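## Task

Bring the robot to the front side of cabinet AJ03 and halt near it, so that the wrist camera shows the cabinet's name plate upright, close to the image centre and large enough for a person to read without effort. Tipping over or finishing tilted counts as failure, and a result that holds only because the robot is still holding it does not count.

## Robot and tools

Robot: TidyBot++, a mobile base on four driven casters (0.54 m long, 0.50 m wide, 0.38 m tall) carrying one seven-joint arm with a two-finger gripper. There is only one arm, so joint targets are a single set of named values. The shoulder sits 0.12 m ahead of the base centre at 0.68 m height. Cameras: base_camera (fixed on the base, 644x364) and wrist_camera (fisheye on the hand, 644x476, looks along the hand's pointing direction). The arm starts folded with the hand aimed down; folded, the hand pokes up to 0.08 m beyond the base front and the elbow reaches up to 1.15 m.

Frames: the base frame has its origin on the floor below the base centre, x forward, y left, z up; hand_pose is reported in it (the point between the finger pads; its z axis runs along the fingers). The odometry frame equals the base frame at scene start. base_odometry heading is left-positive in -3.142..3.142 and comes from wheel turns only, so slip looks like travel and drift of a few cm and degrees builds up. base_tilt is in degrees, positive when leaning forward or right.

execute_actions: argument actions is a list with one action or none (empty just reports state and images). Optional cameras: list of "base_camera", "wrist_camera" or "all"; omitted or null gives all, [] gives none. An action may hold:
- base: exactly one key, each a relative offset from where the base last measured itself, never a pose. translate_m = straight drive in metres, forward positive, -2 to 2. strafe_m = sideways slide in metres, left positive, -2 to 2. rotate_rad = turn in place in radians, counter-clockwise (left) positive, -6.3 to 6.3.
- joints: absolute target angles by name, in radians: joint_1_rad (whole arm about vertical, positive is clockwise from above, opposite to rotate_rad; unlimited), joint_2_rad shoulder -2.249..2.249, joint_3_rad (unlimited; near 3.14 for the planar pose), joint_4_rad elbow -2.579..2.579, joint_5_rad (unlimited), joint_6_rad wrist -2.099..2.099, joint_7_rad (unlimited, hand roll), and gripper_pos 0 (open) to 1 (closed), a fraction not an angle. Unlimited joints take the shorter way, so turn in steps below half a revolution.
- speeds: optional caps for this action only, translate_m and strafe_m 0.05..0.5 m/s, rotate_rad 0.1..1.57 rad/s (the maxima are defaults). A base move needing over 8.667 s at its cap is refused.
Unknown keys or out-of-range numbers refuse the whole call with no motion. Keys left out can still be chasing their previous targets.

Arm geometry in the planar setup (joint_1_rad 0, joint_3_rad 3.14, joint_5_rad 0): segment angles from vertical, forward positive, are upper arm = joint_2_rad, forearm = joint_2_rad - joint_4_rad, hand = that minus joint_6_rad. Lengths 0.42, 0.31, 0.31 m; forward reach is the sum of length*sin(angle), height above shoulder the sum of length*cos(angle). To aim the wrist camera at a plate, point the hand roughly horizontal toward the cabinet at plate height and check the picture; joint_7_rad rolls the image so the text is upright. Joints settle a little off target from friction; to refine, send each joint its last command plus (wanted minus read).

wait: seconds 0 to 10; commands nothing and returns state and images.

zoom_image: camera (base_camera or wrist_camera) and region [x0, y0, x1, y1] in pixels of that camera's latest full image, top-left origin, no larger than 504x504. Useful to read cabinet labels and judge plate legibility.

finished_scene: scene number (1 or 2); final and irreversible, reports success and gives the next task. Only call it once the plate view is right and the robot is steady and level.

Result lines: base_status and joint_status describe how each commanded motion ended. "done" for the base only means the wheels turned the full amount, even if blocked. "off_target" means it rested away from target and may still push. "contact_stop"/"time_out": target dropped, holding in place. "joint command not followed" with a "cause:" line means a self-collision check held back the arm targets (no check protects the base). on_its_own lists uncommanded motion. motor_effort gives percent of maximum, peak in brackets, with bias and noise. "ARM HIT" flags a hard strike on the base or the arm itself. Motor temperatures list one value per arm joint; MOTOR HOT appears from 60 °C, and at 75 °C an OVER-TEMPERATURE FAULT lets the arm sag. A torque sensor hitting its limit (104.5 N m for joints 1-4, 51.3 for 5-7) freezes the arm for 10 s and skips the rest of that call while the base carries on. If any call reports a stop, the remaining calls in the same reply are skipped. Calibration for both cameras is given (pinhole base_camera, fisheye wrist_camera); the wrist pose also depends on joint readings and is less exact.

Avoid: driving into cabinets or walls (a blocked base keeps shoving), catching a raised arm on anything above about 0.8 m while the base moves, which can topple the robot, and pushing or pulling sideways on a raised hand, which can lift wheels. If the robot leans, withdraw the arm or back off. Approach with short moves, check images, and finish level and stationary.

Each tool is called as name([rows], argument=value, ...), one row to a line, values as JSON.

## Session

execute_actions([
  {"joints":{"joint_2_rad":-0.3,"joint_4_rad":-2.2,"joint_6_rad":0.33}},
])

Scene clock: 1.83 s.
Motor temperatures (°C, as the motors report them): [30 30 29 31 36 34 42]
base_odometry: x=+0.000 y=+0.000 heading=+0.000 (m, m, rad; odometry frame)
base_tilt: forward=+0.1 right=-0.9 (deg)
base_status: not commanded
joint_positions: joint_1_rad=-0.010 joint_2_rad=-0.310 joint_3_rad=+3.183 joint_4_rad=-2.211 joint_5_rad=+0.036 joint_6_rad=+0.324 joint_7_rad=+1.568 gripper_pos=+0.000
joint_status: all done
motor_effort: joint_1_rad=+0(0) joint_2_rad=-10(11) joint_3_rad=+0(1) joint_4_rad=+22(22) joint_5_rad=-1(1) joint_6_rad=+10(10) joint_7_rad=+0(0) (%)
hand_pose: x=+0.5996 y=-0.0131 z=+0.9786 quat_wxyz=(+0.013, +0.709, +0.000, +0.705) (m; base frame)
pictures: base_camera, wrist_camera
camera_calibration (this result's frames):
wrist_camera: T_world_to_cam=[[-0.0681253, -0.996331, 0.0518062, -0.0326543], [0.0136004, -0.0528494, -0.99851, 1.02786], [0.997584, -0.0673192, 0.0171509, -0.489334], [0, 0, 0, 1]] pos_world=[0.471948, -0.0111542, 1.03641]
Images, in order (width x height): base_camera 644x364, wrist_camera 644x476.

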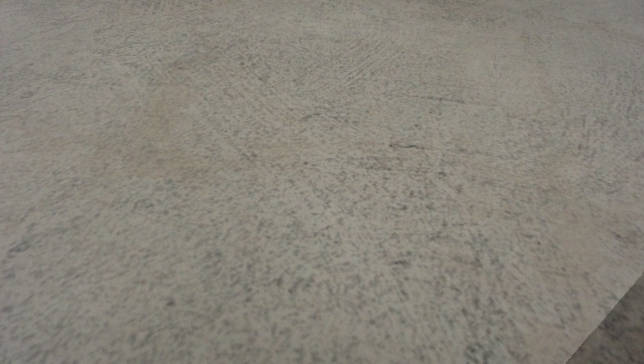

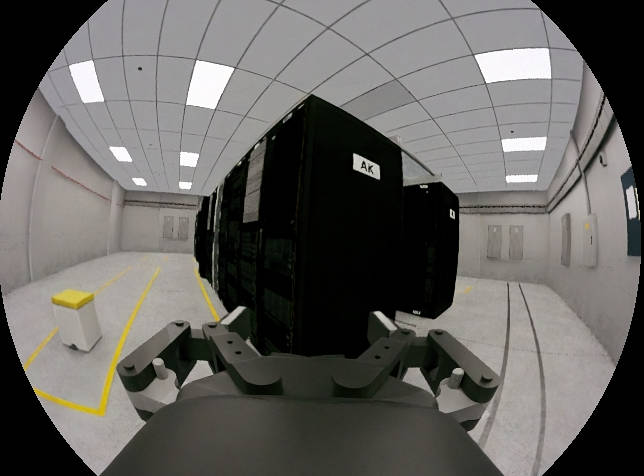

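zoom_image(camera="wrist_camera", region=[190, 80, 560, 360])

execute_actions([
  {"base":{"rotate_rad":0.68}},
])

execute_actions([
  {"base":{"strafe_m":-2}},
])

Region (190, 80, 560, 360) of wrist_camera's 644x476 image, scaled by 1.362; it fills the top 381 rows of this view, and the rest is white.

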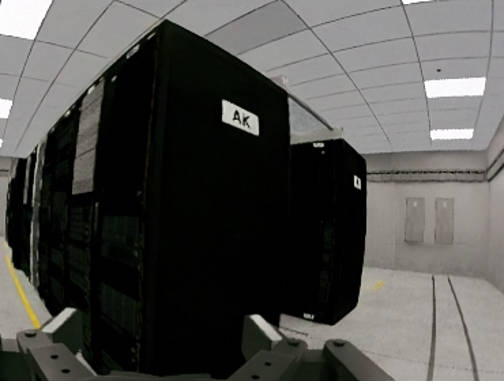

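Scene clock: 6.23 s.
Motor temperatures (°C, as the motors report them): [30 30 29 31 36 34 42]
base_odometry: x=+0.000 y=+0.000 heading=+0.680 (m, m, rad; odometry frame)
base_tilt: forward=+0.1 right=-0.9 (deg)
base_status: done
joint_positions: joint_1_rad=-0.010 joint_2_rad=-0.309 joint_3_rad=+3.183 joint_4_rad=-2.211 joint_5_rad=+0.036 joint_6_rad=+0.324 joint_7_rad=+1.568 gripper_pos=+0.000
joint_status: not commanded
motor_effort: joint_1_rad=-1(1) joint_2_rad=-9(11) joint_3_rad=+1(2) joint_4_rad=+22(22) joint_5_rad=-1(1) joint_6_rad=+10(10) joint_7_rad=+0(0) (%)
hand_pose: x=+0.5999 y=-0.0129 z=+0.9782 quat_wxyz=(+0.013, +0.710, +0.000, +0.704) (m; base frame)
pictures: base_camera, wrist_camera
camera_calibration (this result's frames):
wrist_camera: T_world_to_cam=[[-0.0678141, -0.996349, 0.0518702, -0.0327351], [0.0127973, -0.0528543, -0.99852, 1.02796], [0.997616, -0.06705, 0.0163348, -0.488781], [0, 0, 0, 1]] pos_world=[0.472241, -0.011056, 1.03613]
Images, in order (width x height): base_camera 644x364, wrist_camera 644x476.

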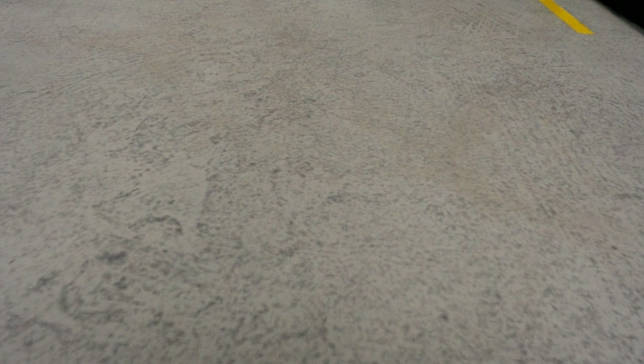

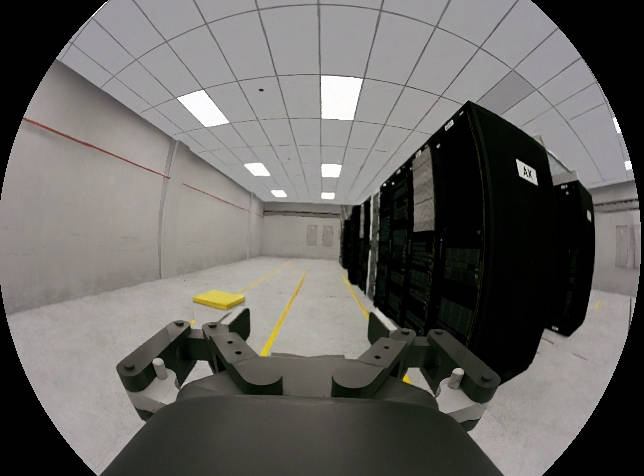

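Scene clock: 11.60 s.
Motor temperatures (°C, as the motors report them): [30 30 29 31 36 34 42]
base_odometry: x=+1.259 y=-1.555 heading=+0.680 (m, m, rad; odometry frame)
base_tilt: forward=+0.1 right=-0.9 (deg)
base_status: done
joint_positions: joint_1_rad=-0.010 joint_2_rad=-0.309 joint_3_rad=+3.183 joint_4_rad=-2.211 joint_5_rad=+0.036 joint_6_rad=+0.324 joint_7_rad=+1.568 gripper_pos=+0.000
joint_status: not commanded
motor_effort: joint_1_rad=+0(1) joint_2_rad=-10(10) joint_3_rad=+0(3) joint_4_rad=+22(22) joint_5_rad=-1(1) joint_6_rad=+10(10) joint_7_rad=+0(0) (%)
hand_pose: x=+0.5999 y=-0.0129 z=+0.9782 quat_wxyz=(+0.013, +0.710, +0.000, +0.704) (m; base frame)
pictures: base_camera, wrist_camera
camera_calibration (this result's frames):
wrist_camera: T_world_to_cam=[[-0.0677738, -0.996351, 0.0518699, -0.0327395], [0.0127991, -0.0528534, -0.99852, 1.02796], [0.997619, -0.0670097, 0.0163345, -0.488782], [0, 0, 0, 1]] pos_world=[0.472242, -0.0110418, 1.03613]
Images, in order (width x height): base_camera 644x364, wrist_camera 644x476.

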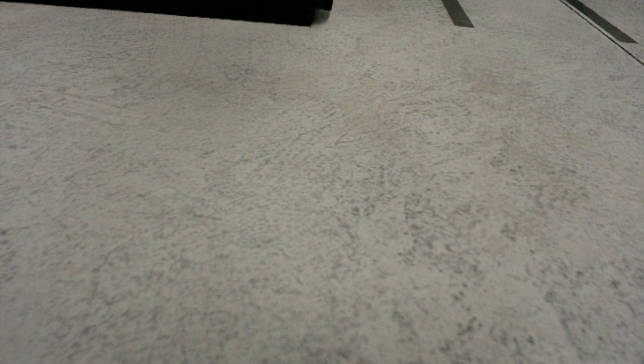

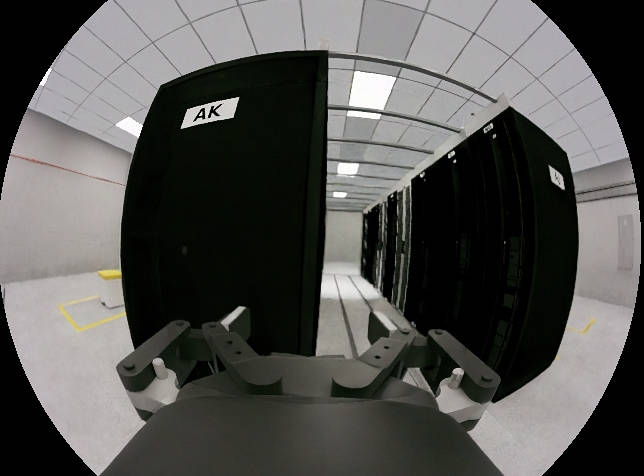

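zoom_image(camera="wrist_camera", region=[400, 90, 600, 240])

execute_actions([
  {"base":{"strafe_m":-2}},
])

execute_actions([
  {"base":{"strafe_m":-1.5},"joints":{"joint_1_rad":-0.7}},
])

Region (400, 90, 600, 240) of wrist_camera's 644x476 image, scaled by 2.520; it fills the top 378 rows of this view, and the rest is white.

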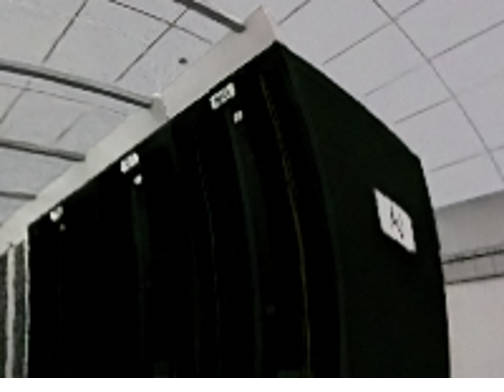

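Scene clock: 24.50 s.
Motor temperatures (°C, as the motors report them): [30 30 29 31 36 34 42]
base_odometry: x=+2.518 y=-3.109 heading=+0.681 (m, m, rad; odometry frame)
base_tilt: forward=+0.1 right=-0.9 (deg)
base_status: done
joint_positions: joint_1_rad=-0.010 joint_2_rad=-0.309 joint_3_rad=+3.183 joint_4_rad=-2.211 joint_5_rad=+0.036 joint_6_rad=+0.324 joint_7_rad=+1.568 gripper_pos=+0.000
joint_status: not commanded
motor_effort: joint_1_rad=-1(2) joint_2_rad=-10(10) joint_3_rad=+0(2) joint_4_rad=+22(21) joint_5_rad=-2(1) joint_6_rad=+10(10) joint_7_rad=+0(0) (%)
hand_pose: x=+0.5999 y=-0.0129 z=+0.9782 quat_wxyz=(+0.013, +0.710, +0.000, +0.704) (m; base frame)
pictures: base_camera, wrist_camera
camera_calibration (this result's frames):
wrist_camera: T_world_to_cam=[[-0.0677717, -0.996352, 0.0518703, -0.0327402], [0.0127994, -0.0528539, -0.99852, 1.02796], [0.997619, -0.0670075, 0.0163347, -0.488782], [0, 0, 0, 1]] pos_world=[0.472242, -0.011041, 1.03613]
Images, in order (width x height): base_camera 644x364, wrist_camera 644x476.

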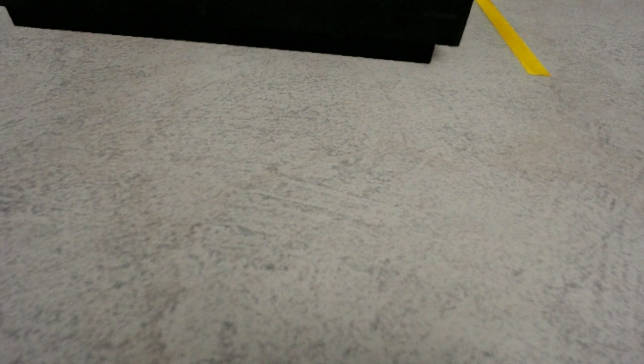

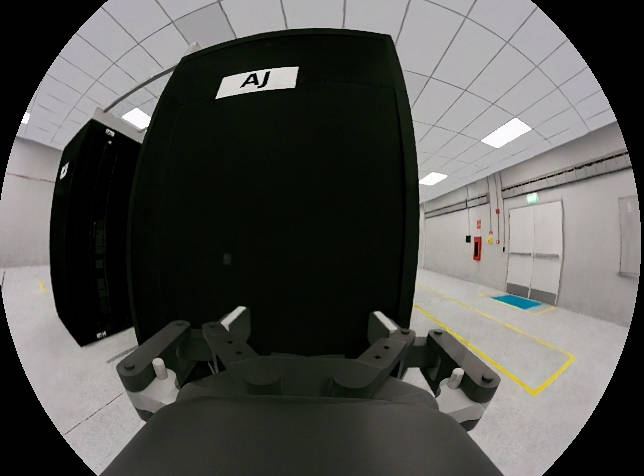

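Scene clock: 28.87 s.
Motor temperatures (°C, as the motors report them): [30 30 29 31 36 35 42]
base_odometry: x=+3.463 y=-4.274 heading=+0.681 (m, m, rad; odometry frame)
base_tilt: forward=+0.1 right=-0.9 (deg)
base_status: done
joint_positions: joint_1_rad=-0.691 joint_2_rad=-0.308 joint_3_rad=+3.183 joint_4_rad=-2.211 joint_5_rad=+0.036 joint_6_rad=+0.324 joint_7_rad=+1.568 gripper_pos=+0.000
joint_status: all done
motor_effort: joint_1_rad=+0(1) joint_2_rad=-10(11) joint_3_rad=-1(2) joint_4_rad=+21(21) joint_5_rad=-1(1) joint_6_rad=+10(10) joint_7_rad=+0(0) (%)
hand_pose: x=+0.5010 y=+0.2929 z=+0.9777 quat_wxyz=(-0.223, +0.669, +0.237, +0.668) (m; base frame)
pictures: base_camera, wrist_camera
camera_calibration (this result's frames):
wrist_camera: T_world_to_cam=[[0.574573, -0.816803, 0.0519446, -0.10923], [0.0424825, -0.0336177, -0.998531, 1.02444], [0.81735, 0.575936, 0.015384, -0.466682], [0, 0, 0, 1]] pos_world=[0.400682, 0.213999, 1.03579]
Images, in order (width x height): base_camera 644x364, wrist_camera 644x476.

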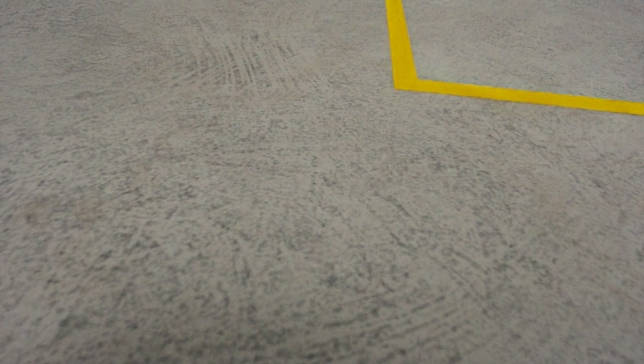

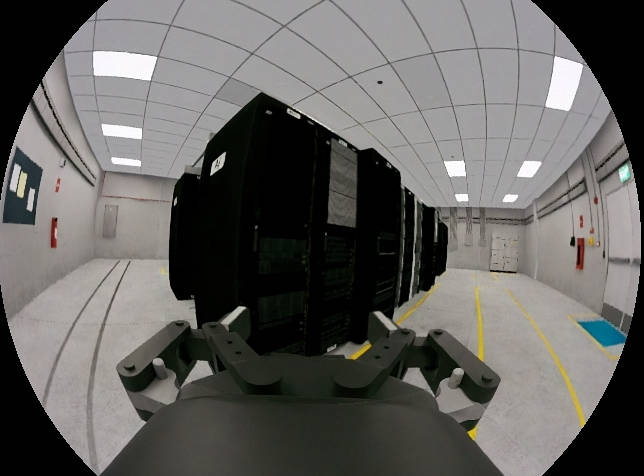

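execute_actions([
  {"base":{"translate_m":1.9},"joints":{"joint_1_rad":-1.5,"joint_2_rad":0.2,"joint_3_rad":3.14,"joint_4_rad":-0.1,"joint_5_rad":0,"joint_6_rad":-0.7}},
])

zoom_image(camera="wrist_camera", region=[140, 150, 600, 350])

Scene clock: 40.53 s.
Motor temperatures (°C, as the motors report them): [30 30 29 31 36 35 42]
base_odometry: x=+4.940 y=-3.078 heading=+0.681 (m, m, rad; odometry frame)
base_tilt: forward=+0.1 right=-0.9 (deg)
base_status: done
joint_positions: joint_1_rad=-1.490 joint_2_rad=+0.188 joint_3_rad=+3.167 joint_4_rad=-0.123 joint_5_rad=+0.031 joint_6_rad=-0.675 joint_7_rad=+1.568 gripper_pos=+0.000
joint_status: all done
motor_effort: joint_1_rad=-1(1) joint_2_rad=-16(19) joint_3_rad=+0(2) joint_4_rad=+9(24) joint_5_rad=-1(1) joint_6_rad=+8(10) joint_7_rad=+0(0) (%)
hand_pose: x=+0.1654 y=+0.4319 z=+1.5663 quat_wxyz=(-0.578, +0.353, +0.315, +0.665) (m; base frame)
pictures: base_camera, wrist_camera
camera_calibration (this result's frames):
wrist_camera: T_world_to_cam=[[0.981141, -0.192949, 0.011542, -0.106813], [0.119474, 0.558419, -0.820911, 1.08448], [0.151948, 0.806808, 0.57094, -1.14135], [0, 0, 0, 1]] pos_world=[0.148658, 0.294647, 1.54313]
Images, in order (width x height): base_camera 644x364, wrist_camera 644x476.

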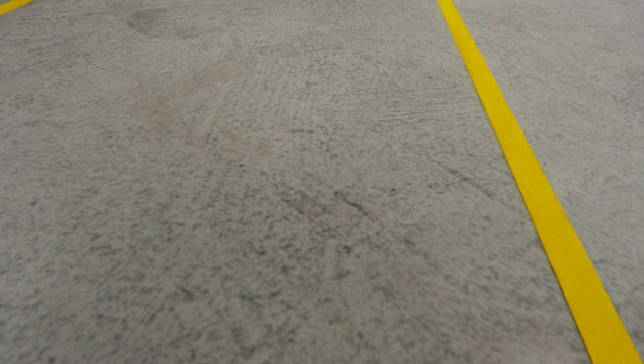

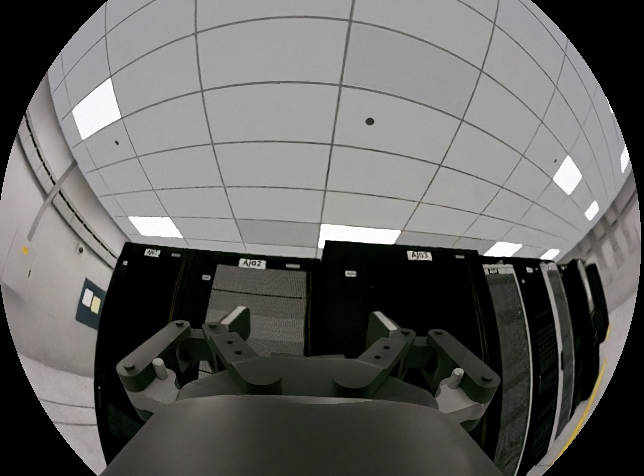

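Region (140, 150, 600, 350) of wrist_camera's 644x476 image, scaled by 1.096; it fills the top 219 rows of this view, and the rest is white.

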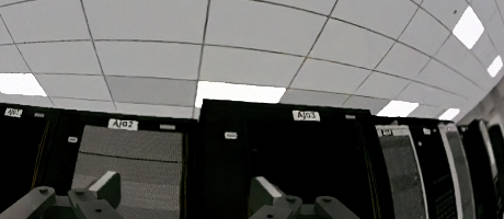

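execute_actions([
  {"base":{"translate_m":0.45},"joints":{"joint_1_rad":-1.58,"joint_6_rad":-0.45}},
], cameras=[])

execute_actions([
  {"base":{"strafe_m":0.25}},
])

Scene clock: 45.37 s.
Motor temperatures (°C, as the motors report them): [30 30 29 31 36 35 42]
base_odometry: x=+5.290 y=-2.795 heading=+0.680 (m, m, rad; odometry frame)
base_tilt: forward=+0.1 right=-0.9 (deg)
base_status: done
joint_positions: joint_1_rad=-1.577 joint_2_rad=+0.195 joint_3_rad=+3.164 joint_4_rad=-0.118 joint_5_rad=+0.029 joint_6_rad=-0.463 joint_7_rad=+1.568 gripper_pos=+0.000
joint_status: all done
motor_effort: joint_1_rad=-1(2) joint_2_rad=-16(18) joint_3_rad=-1(1) joint_4_rad=+9(11) joint_5_rad=-1(0) joint_6_rad=+7(9) joint_7_rad=+0(0) (%)
hand_pose: x=+0.1240 y=+0.3963 z=+1.6159 quat_wxyz=(-0.639, +0.269, +0.266, +0.670) (m; base frame)
pictures: none
No camera images: the call's "cameras" was empty. Leave "cameras" out to get every camera's image.

Scene clock: 47.37 s.
Motor temperatures (°C, as the motors report them): [30 30 29 31 36 35 42]
base_odometry: x=+5.132 y=-2.601 heading=+0.680 (m, m, rad; odometry frame)
base_tilt: forward=+0.1 right=-0.9 (deg)
base_status: done
joint_positions: joint_1_rad=-1.577 joint_2_rad=+0.207 joint_3_rad=+3.164 joint_4_rad=-0.117 joint_5_rad=+0.029 joint_6_rad=-0.463 joint_7_rad=+1.568 gripper_pos=+0.000
joint_status: not commanded
motor_effort: joint_1_rad=+0(0) joint_2_rad=-16(22) joint_3_rad=+0(1) joint_4_rad=+9(11) joint_5_rad=-1(1) joint_6_rad=+7(8) joint_7_rad=+0(0) (%)
hand_pose: x=+0.1239 y=+0.4070 z=+1.6114 quat_wxyz=(-0.638, +0.273, +0.269, +0.668) (m; base frame)
pictures: base_camera, wrist_camera
camera_calibration (this result's frames):
wrist_camera: T_world_to_cam=[[0.994906, -0.100804, -0.000277265, -0.0916393], [0.0725825, 0.718269, -0.691969, 0.873335], [0.0699527, 0.688425, 0.721927, -1.32566], [0, 0, 0, 1]] pos_world=[0.120517, 0.276089, 1.56132]
Images, in order (width x height): base_camera 644x364, wrist_camera 644x476.

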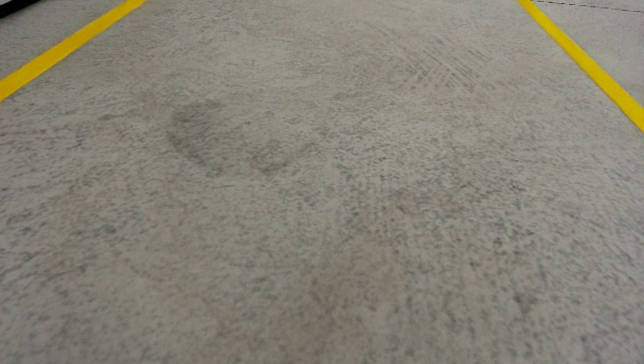

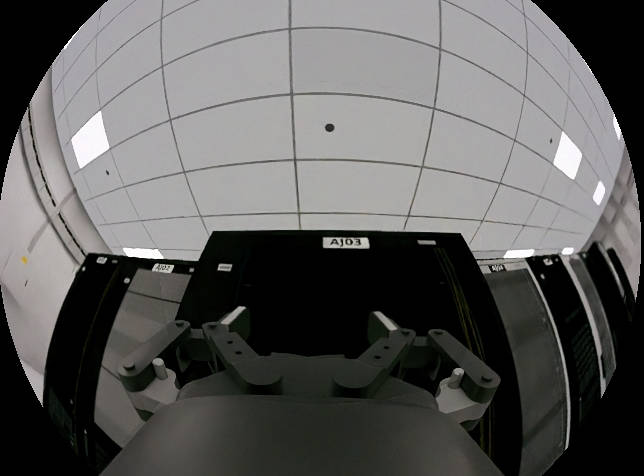

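execute_actions([
  {"base":{"strafe_m":-0.3},"joints":{"joint_2_rad":0.3,"joint_4_rad":-2.0,"joint_6_rad":0.2}},
])

Scene clock: 52.47 s.
Motor temperatures (°C, as the motors report them): [30 30 29 31 36 35 42]
base_odometry: x=+5.321 y=-2.834 heading=+0.680 (m, m, rad; odometry frame)
base_tilt: forward=+0.1 right=-0.9 (deg)
base_status: done
joint_positions: joint_1_rad=-1.577 joint_2_rad=+0.296 joint_3_rad=+3.164 joint_4_rad=-1.979 joint_5_rad=+0.029 joint_6_rad=+0.175 joint_7_rad=+1.568 gripper_pos=+0.000
joint_status: all done
motor_effort: joint_1_rad=+0(4) joint_2_rad=-28(35) joint_3_rad=+0(2) joint_4_rad=+17(24) joint_5_rad=-1(0) joint_6_rad=+9(11) joint_7_rad=+0(0) (%)
hand_pose: x=+0.1250 y=+0.6313 z=+0.7233 quat_wxyz=(-0.344, +0.608, +0.619, +0.359) (m; base frame)
pictures: base_camera, wrist_camera
camera_calibration (this result's frames):
wrist_camera: T_world_to_cam=[[0.996506, -0.0240724, 0.079978, -0.176992], [0.058211, -0.486516, -0.87173, 0.989958], [0.0598952, 0.87334, -0.483415, -0.0826187], [0, 0, 0, 1]] pos_world=[0.123696, 0.549524, 0.837193]
Images, in order (width x height): base_camera 644x364, wrist_camera 644x476.

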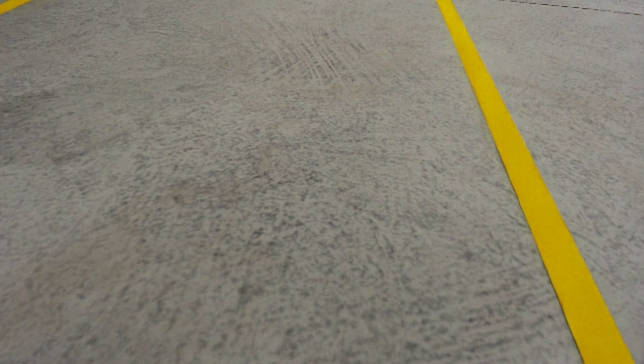

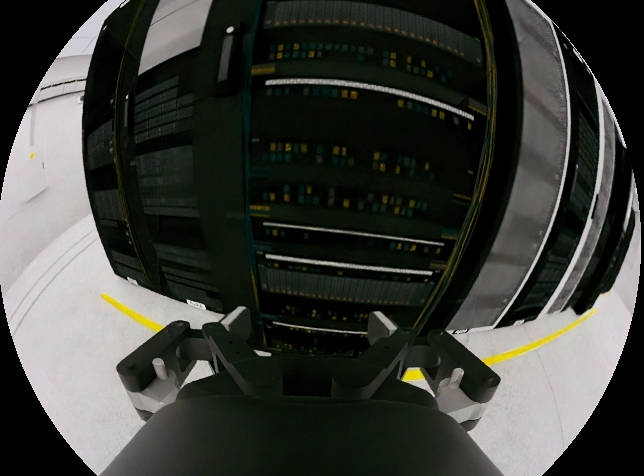

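execute_actions([
  {"base":{"strafe_m":-0.15},"joints":{"joint_1_rad":-1.5,"joint_2_rad":1.8,"joint_4_rad":-0.9,"joint_6_rad":0.5}},
])

Scene clock: 58.63 s.
Motor temperatures (°C, as the motors report them): [30 30 29 31 36 35 42]
base_odometry: x=+5.416 y=-2.951 heading=+0.680 (m, m, rad; odometry frame)
base_tilt: forward=+0.1 right=-0.9 (deg)
base_status: done
joint_positions: joint_1_rad=-1.513 joint_2_rad=+1.795 joint_3_rad=+3.164 joint_4_rad=-0.926 joint_5_rad=+0.029 joint_6_rad=+0.475 joint_7_rad=+1.568 gripper_pos=+0.000
joint_status: all done
motor_effort: joint_1_rad=+0(2) joint_2_rad=-47(51) joint_3_rad=+0(2) joint_4_rad=+12(18) joint_5_rad=-1(1) joint_6_rad=+8(9) joint_7_rad=+0(0) (%)
hand_pose: x=+0.1669 y=+0.7799 z=+0.1063 quat_wxyz=(-0.291, +0.641, +0.633, +0.320) (m; base frame)
pictures: base_camera, wrist_camera
camera_calibration (this result's frames):
wrist_camera: T_world_to_cam=[[0.99501, -0.0464032, 0.0883327, -0.149038], [0.0417752, -0.610218, -0.791131, 0.612641], [0.0906132, 0.790874, -0.605234, -0.44107], [0, 0, 0, 1]] pos_world=[0.162668, 0.715759, 0.230894]
Images, in order (width x height): base_camera 644x364, wrist_camera 644x476.

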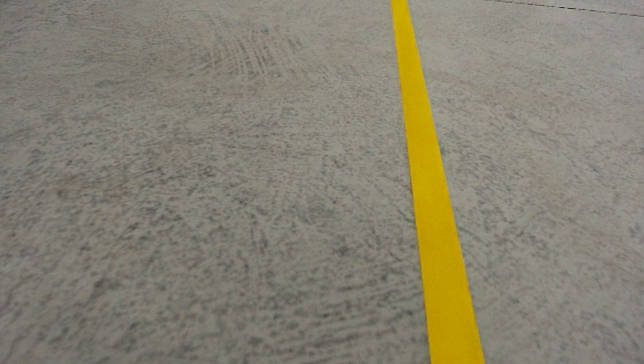

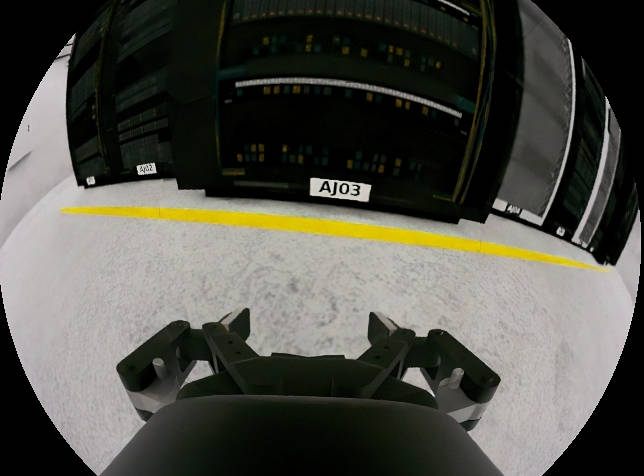

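execute_actions([
  {"base":{"strafe_m":0.2},"joints":{"joint_7_rad":1.66,"joint_1_rad":-1.47}},
])

Scene clock: 64.37 s.
Motor temperatures (°C, as the motors report them): [30 31 29 31 36 35 42]
base_odometry: x=+5.290 y=-2.795 heading=+0.680 (m, m, rad; odometry frame)
base_tilt: forward=+0.1 right=-0.9 (deg)
base_status: done
joint_positions: joint_1_rad=-1.475 joint_2_rad=+1.798 joint_3_rad=+3.162 joint_4_rad=-0.919 joint_5_rad=+0.029 joint_6_rad=+0.478 joint_7_rad=+1.621 gripper_pos=+0.000
joint_status: all done
motor_effort: joint_1_rad=+0(3) joint_2_rad=-47(48) joint_3_rad=-1(1) joint_4_rad=+11(13) joint_5_rad=-1(2) joint_6_rad=+8(8) joint_7_rad=+0(1) (%)
hand_pose: x=+0.1967 y=+0.7800 z=+0.1077 quat_wxyz=(-0.279, +0.636, +0.636, +0.335) (m; base frame)
pictures: base_camera, wrist_camera
camera_calibration (this result's frames):
wrist_camera: T_world_to_cam=[[0.990376, -0.0531449, 0.127793, -0.176941], [0.0695636, -0.607095, -0.791578, 0.604706], [0.119651, 0.79285, -0.597556, -0.451086], [0, 0, 0, 1]] pos_world=[0.187146, 0.715354, 0.231735]
Images, in order (width x height): base_camera 644x364, wrist_camera 644x476.

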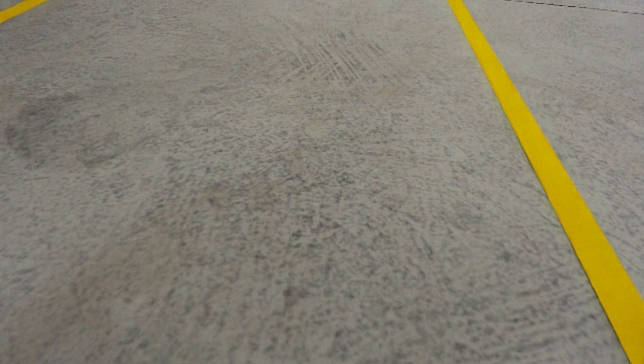

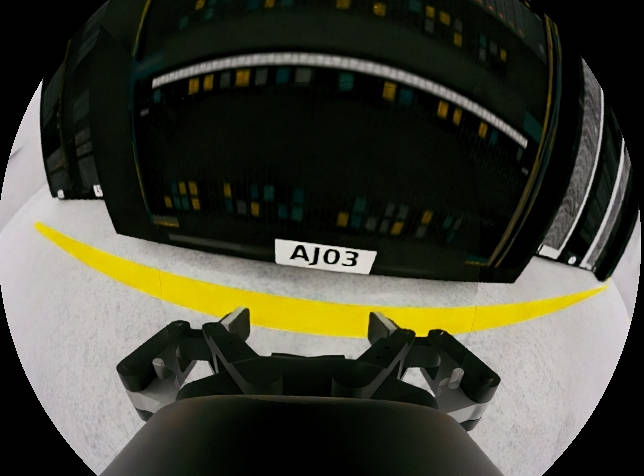

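finished_scene(scene=1)

The scene is finished: the task was done.


## Next scene

Bring the robot to the back side of cabinet AZ04 and halt near it, so that the wrist camera shows the cabinet's name plate upright, close to the image centre and large enough for a person to read without effort. Tipping over or finishing tilted counts as failure, and a result that holds only because the robot is still holding it does not count.

execute_actions([
  {"joints":{"joint_2_rad":-0.3,"joint_4_rad":-2.2,"joint_6_rad":0.33}},
])

Scene clock: 1.87 s.
Motor temperatures (°C, as the motors report them): [30 31 29 31 36 35 42]
base_odometry: x=+0.000 y=+0.000 heading=+0.000 (m, m, rad; odometry frame)
base_tilt: forward=+0.1 right=-0.9 (deg)
base_status: not commanded
joint_positions: joint_1_rad=+0.023 joint_2_rad=-0.310 joint_3_rad=+3.115 joint_4_rad=-2.209 joint_5_rad=-0.009 joint_6_rad=+0.320 joint_7_rad=+1.547 gripper_pos=+0.000
joint_status: all done
motor_effort: joint_1_rad=+1(1) joint_2_rad=-10(10) joint_3_rad=+1(0) joint_4_rad=+22(22) joint_5_rad=-1(1) joint_6_rad=+10(11) joint_7_rad=+0(0) (%)
hand_pose: x=+0.5991 y=+0.0041 z=+0.9787 quat_wxyz=(-0.008, +0.710, -0.008, +0.704) (m; base frame)
pictures: base_camera, wrist_camera
camera_calibration (this result's frames):
wrist_camera: T_world_to_cam=[[-0.0506493, -0.99867, 0.00968058, 0.0151968], [0.0134458, -0.010374, -0.999856, 1.03019], [0.998626, -0.0505118, 0.0139534, -0.48523], [0, 0, 0, 1]] pos_world=[0.471482, 0.00135389, 1.03666]
Images, in order (width x height): base_camera 644x364, wrist_camera 644x476.

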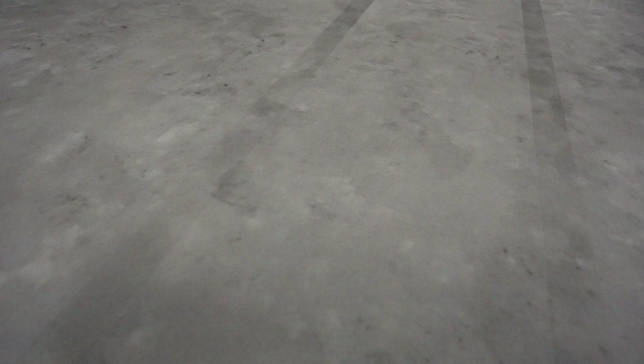

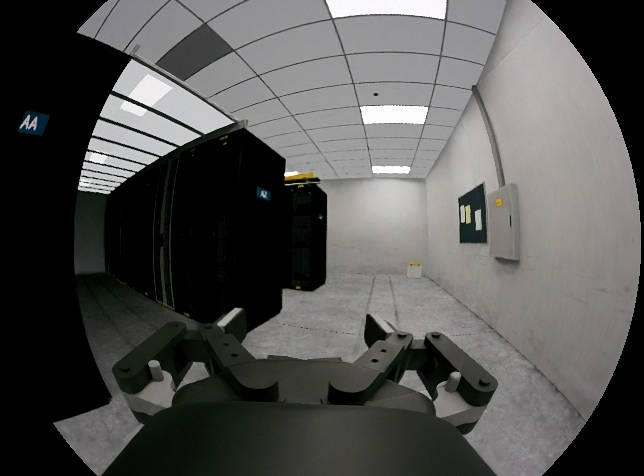

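execute_actions([
  {"base":{"rotate_rad":-0.34}},
], cameras=[])

execute_actions([
  {"base":{"translate_m":1.0},"joints":{"joint_1_rad":-1.3}},
])

zoom_image(camera="wrist_camera", region=[150, 50, 600, 400])

Scene clock: 6.77 s.
Motor temperatures (°C, as the motors report them): [30 31 29 31 36 35 42]
base_odometry: x=+0.000 y=+0.000 heading=-0.340 (m, m, rad; odometry frame)
base_tilt: forward=+0.1 right=-0.9 (deg)
base_status: done
joint_positions: joint_1_rad=+0.023 joint_2_rad=-0.310 joint_3_rad=+3.115 joint_4_rad=-2.209 joint_5_rad=-0.009 joint_6_rad=+0.320 joint_7_rad=+1.547 gripper_pos=+0.000
joint_status: not commanded
motor_effort: joint_1_rad=-1(3) joint_2_rad=-9(10) joint_3_rad=+0(3) joint_4_rad=+22(22) joint_5_rad=-2(1) joint_6_rad=+10(10) joint_7_rad=+0(0) (%)
hand_pose: x=+0.5992 y=+0.0038 z=+0.9786 quat_wxyz=(-0.008, +0.710, -0.009, +0.704) (m; base frame)
pictures: none
No camera images: the call's "cameras" was empty. Leave "cameras" out to get every camera's image.

Scene clock: 10.13 s.
Motor temperatures (°C, as the motors report them): [30 31 29 31 36 35 42]
base_odometry: x=+0.942 y=-0.335 heading=-0.341 (m, m, rad; odometry frame)
base_tilt: forward=+0.1 right=-0.9 (deg)
base_status: done
joint_positions: joint_1_rad=-1.289 joint_2_rad=-0.306 joint_3_rad=+3.115 joint_4_rad=-2.209 joint_5_rad=-0.009 joint_6_rad=+0.320 joint_7_rad=+1.547 gripper_pos=+0.000
joint_status: all done
motor_effort: joint_1_rad=+0(2) joint_2_rad=-9(11) joint_3_rad=+1(2) joint_4_rad=+21(23) joint_5_rad=-1(1) joint_6_rad=+9(10) joint_7_rad=+0(0) (%)
hand_pose: x=+0.2384 y=+0.4663 z=+0.9768 quat_wxyz=(-0.435, +0.569, +0.427, +0.552) (m; base frame)
pictures: base_camera, wrist_camera
camera_calibration (this result's frames):
wrist_camera: T_world_to_cam=[[0.952314, -0.304962, 0.00979488, -0.104234], [0.0123298, 0.00638742, -0.999904, 1.03035], [0.30487, 0.952343, 0.00984296, -0.399871], [0, 0, 0, 1]] pos_world=[0.208468, 0.342446, 1.03521]
Images, in order (width x height): base_camera 644x364, wrist_camera 644x476.

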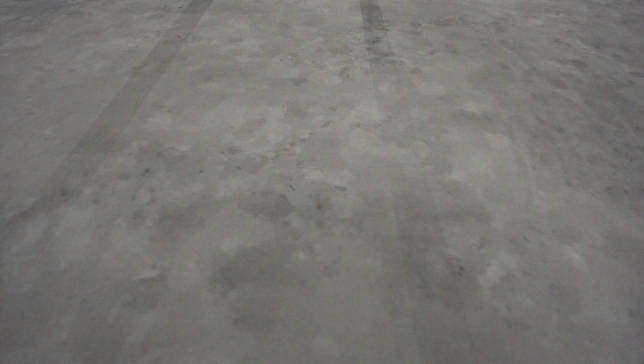

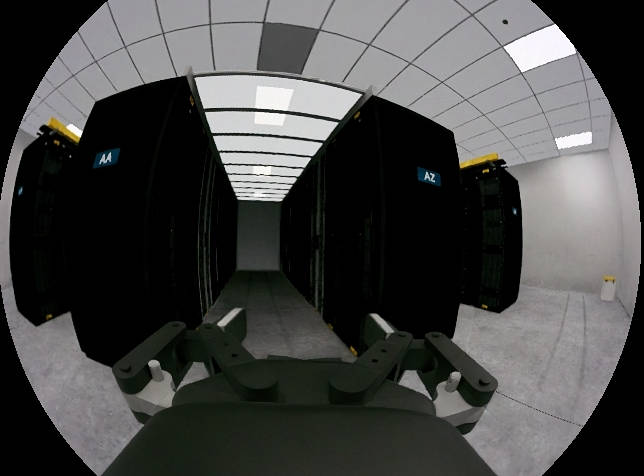

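Region (150, 50, 600, 400) of wrist_camera's 644x476 image, scaled by 1.120.

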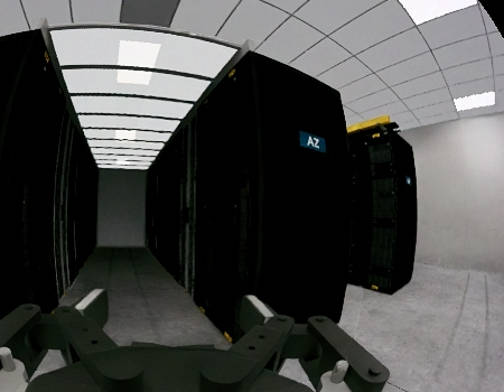

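execute_actions([
  {"base":{"translate_m":0.17},"joints":{"joint_1_rad":-1.0,"joint_6_rad":0.0}},
], cameras=[])

execute_actions([
  {"base":{"strafe_m":2}},
])

Scene clock: 15.50 s.
Motor temperatures (°C, as the motors report them): [30 31 29 31 36 35 42]
base_odometry: x=+1.103 y=-0.392 heading=-0.342 (m, m, rad; odometry frame)
base_tilt: forward=+0.1 right=-0.9 (deg)
base_status: done
joint_positions: joint_1_rad=-1.006 joint_2_rad=-0.303 joint_3_rad=+3.115 joint_4_rad=-2.209 joint_5_rad=-0.009 joint_6_rad=+0.024 joint_7_rad=+1.547 gripper_pos=+0.000
joint_status: all done
motor_effort: joint_1_rad=+0(1) joint_2_rad=-10(11) joint_3_rad=+0(2) joint_4_rad=+21(21) joint_5_rad=-1(1) joint_6_rad=+9(9) joint_7_rad=+0(0) (%)
hand_pose: x=+0.3568 y=+0.4025 z=+0.8844 quat_wxyz=(-0.296, +0.708, +0.389, +0.509) (m; base frame)
pictures: none
No camera images: the call's "cameras" was empty. Leave "cameras" out to get every camera's image.

Scene clock: 20.87 s.
Motor temperatures (°C, as the motors report them): [30 31 29 31 36 35 42]
base_odometry: x=+1.773 y=+1.493 heading=-0.342 (m, m, rad; odometry frame)
base_tilt: forward=+0.1 right=-0.9 (deg)
base_status: done
joint_positions: joint_1_rad=-1.006 joint_2_rad=-0.301 joint_3_rad=+3.115 joint_4_rad=-2.209 joint_5_rad=-0.009 joint_6_rad=+0.023 joint_7_rad=+1.547 gripper_pos=+0.000
joint_status: not commanded
motor_effort: joint_1_rad=+0(2) joint_2_rad=-9(12) joint_3_rad=+0(2) joint_4_rad=+21(22) joint_5_rad=-1(1) joint_6_rad=+9(9) joint_7_rad=+0(0) (%)
hand_pose: x=+0.3570 y=+0.4027 z=+0.8833 quat_wxyz=(-0.295, +0.709, +0.389, +0.508) (m; base frame)
pictures: base_camera, wrist_camera
camera_calibration (this result's frames):
wrist_camera: T_world_to_cam=[[0.831857, -0.554467, 0.0241065, -0.104797], [-0.140564, -0.252508, -0.95733, 1.05711], [0.536895, 0.792973, -0.287988, -0.130061], [0, 0, 0, 1]] pos_world=[0.305597, 0.311957, 0.977072]
Images, in order (width x height): base_camera 644x364, wrist_camera 644x476.

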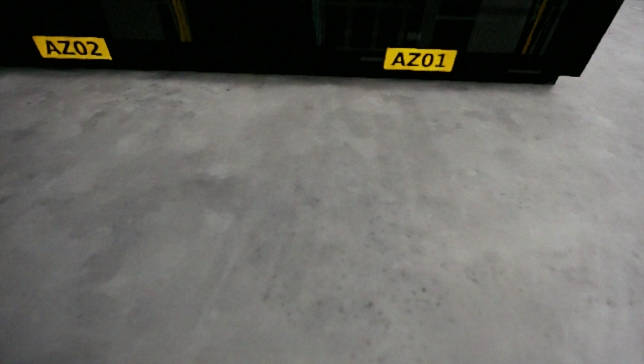

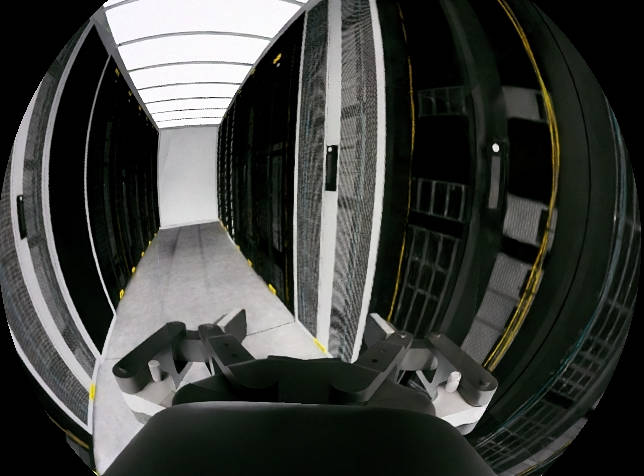

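execute_actions([
  {"base":{"strafe_m":1.65},"joints":{"joint_1_rad":0,"joint_2_rad":1.2,"joint_4_rad":-2.0,"joint_6_rad":0.3}},
], cameras=[])

execute_actions([
  {"joints":{"joint_2_rad":1.8,"joint_4_rad":-1.75,"joint_6_rad":1.3}},
])

Scene clock: 29.40 s.
Motor temperatures (°C, as the motors report them): [30 31 29 31 36 35 42]
base_odometry: x=+2.326 y=+3.047 heading=-0.342 (m, m, rad; odometry frame)
base_tilt: forward=+0.1 right=-0.9 (deg)
base_status: done
joint_positions: joint_1_rad=-0.006 joint_2_rad=+1.196 joint_3_rad=+3.115 joint_4_rad=-2.023 joint_5_rad=-0.009 joint_6_rad=+0.273 joint_7_rad=+1.547 gripper_pos=+0.000
joint_status: all done
motor_effort: joint_1_rad=+0(3) joint_2_rad=-34(36) joint_3_rad=-1(3) joint_4_rad=+0(22) joint_5_rad=-1(1) joint_6_rad=+2(9) joint_7_rad=+0(0) (%)
hand_pose: x=+0.5464 y=+0.0187 z=+0.2175 quat_wxyz=(-0.013, +0.995, -0.009, +0.097) (m; base frame)
pictures: none
No camera images: the call's "cameras" was empty. Leave "cameras" out to get every camera's image.

Scene clock: 31.27 s.
Motor temperatures (°C, as the motors report them): [30 31 29 31 36 35 42]
base_odometry: x=+2.326 y=+3.047 heading=-0.342 (m, m, rad; odometry frame)
base_tilt: forward=+0.2 right=-0.9 (deg)
base_status: not commanded
joint_positions: joint_1_rad=-0.006 joint_2_rad=+1.794 joint_3_rad=+3.115 joint_4_rad=-1.774 joint_5_rad=-0.009 joint_6_rad=+1.276 joint_7_rad=+1.547 gripper_pos=+0.000
joint_status: all done
motor_effort: joint_1_rad=+0(0) joint_2_rad=-33(36) joint_3_rad=-1(2) joint_4_rad=-3(3) joint_5_rad=+0(1) joint_6_rad=+7(7) joint_7_rad=+0(0) (%)
hand_pose: x=+0.6329 y=+0.0138 z=+0.0971 quat_wxyz=(-0.013, +0.911, -0.019, +0.412) (m; base frame)
pictures: base_camera, wrist_camera
camera_calibration (this result's frames):
wrist_camera: T_world_to_cam=[[-0.0393631, -0.999056, 0.0183732, 0.0271697], [-0.644728, 0.0113461, -0.764328, 0.541734], [0.763398, -0.041932, -0.644566, -0.293502], [0, 0, 0, 1]] pos_world=[0.574399, 0.00869038, 0.224381]
Images, in order (width x height): base_camera 644x364, wrist_camera 644x476.

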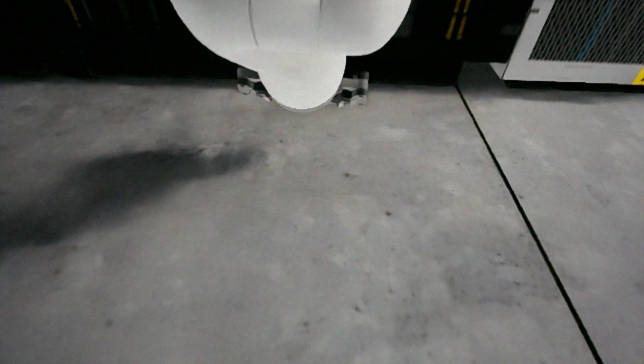

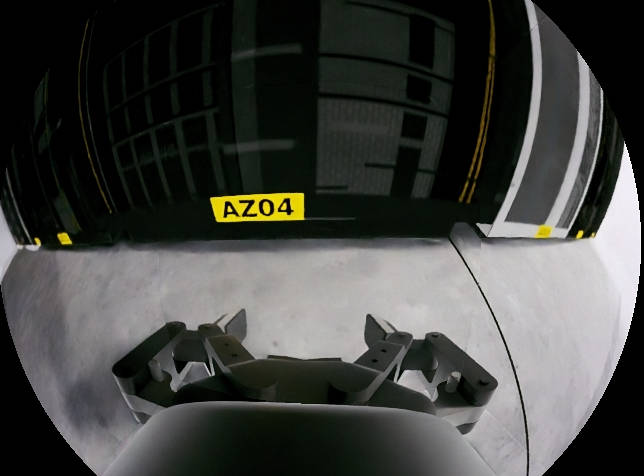

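execute_actions([
  {"base":{"strafe_m":0.085},"joints":{"joint_6_rad":1.41}},
])

finished_scene(scene=2)

Scene clock: 34.70 s.
Motor temperatures (°C, as the motors report them): [30 31 29 31 36 35 42]
base_odometry: x=+2.354 y=+3.128 heading=-0.342 (m, m, rad; odometry frame)
base_tilt: forward=+0.2 right=-0.9 (deg)
base_status: done
joint_positions: joint_1_rad=-0.006 joint_2_rad=+1.796 joint_3_rad=+3.115 joint_4_rad=-1.770 joint_5_rad=-0.009 joint_6_rad=+1.395 joint_7_rad=+1.547 gripper_pos=+0.000
joint_status: all done
motor_effort: joint_1_rad=+1(4) joint_2_rad=-33(35) joint_3_rad=-1(3) joint_4_rad=-2(4) joint_5_rad=-1(0) joint_6_rad=+8(8) joint_7_rad=+0(0) (%)
hand_pose: x=+0.6570 y=+0.0132 z=+0.1262 quat_wxyz=(-0.014, +0.884, -0.019, +0.466) (m; base frame)
pictures: base_camera, wrist_camera
camera_calibration (this result's frames):
wrist_camera: T_world_to_cam=[[-0.04366, -0.998945, 0.0142038, 0.0303196], [-0.546958, 0.0120032, -0.837074, 0.524418], [0.836021, -0.0443156, -0.546906, -0.353119], [0, 0, 0, 1]] pos_world=[0.583373, 0.00834427, 0.245423]
Images, in order (width x height): base_camera 644x364, wrist_camera 644x476.

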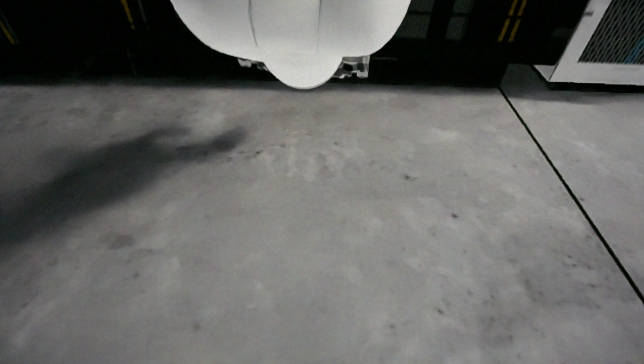

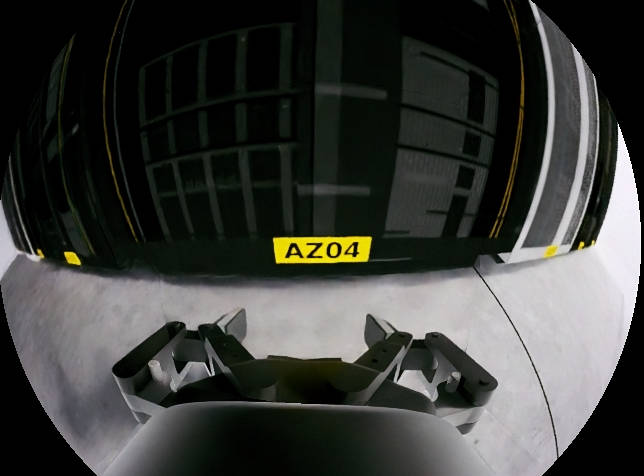

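The scene is finished: the task was done.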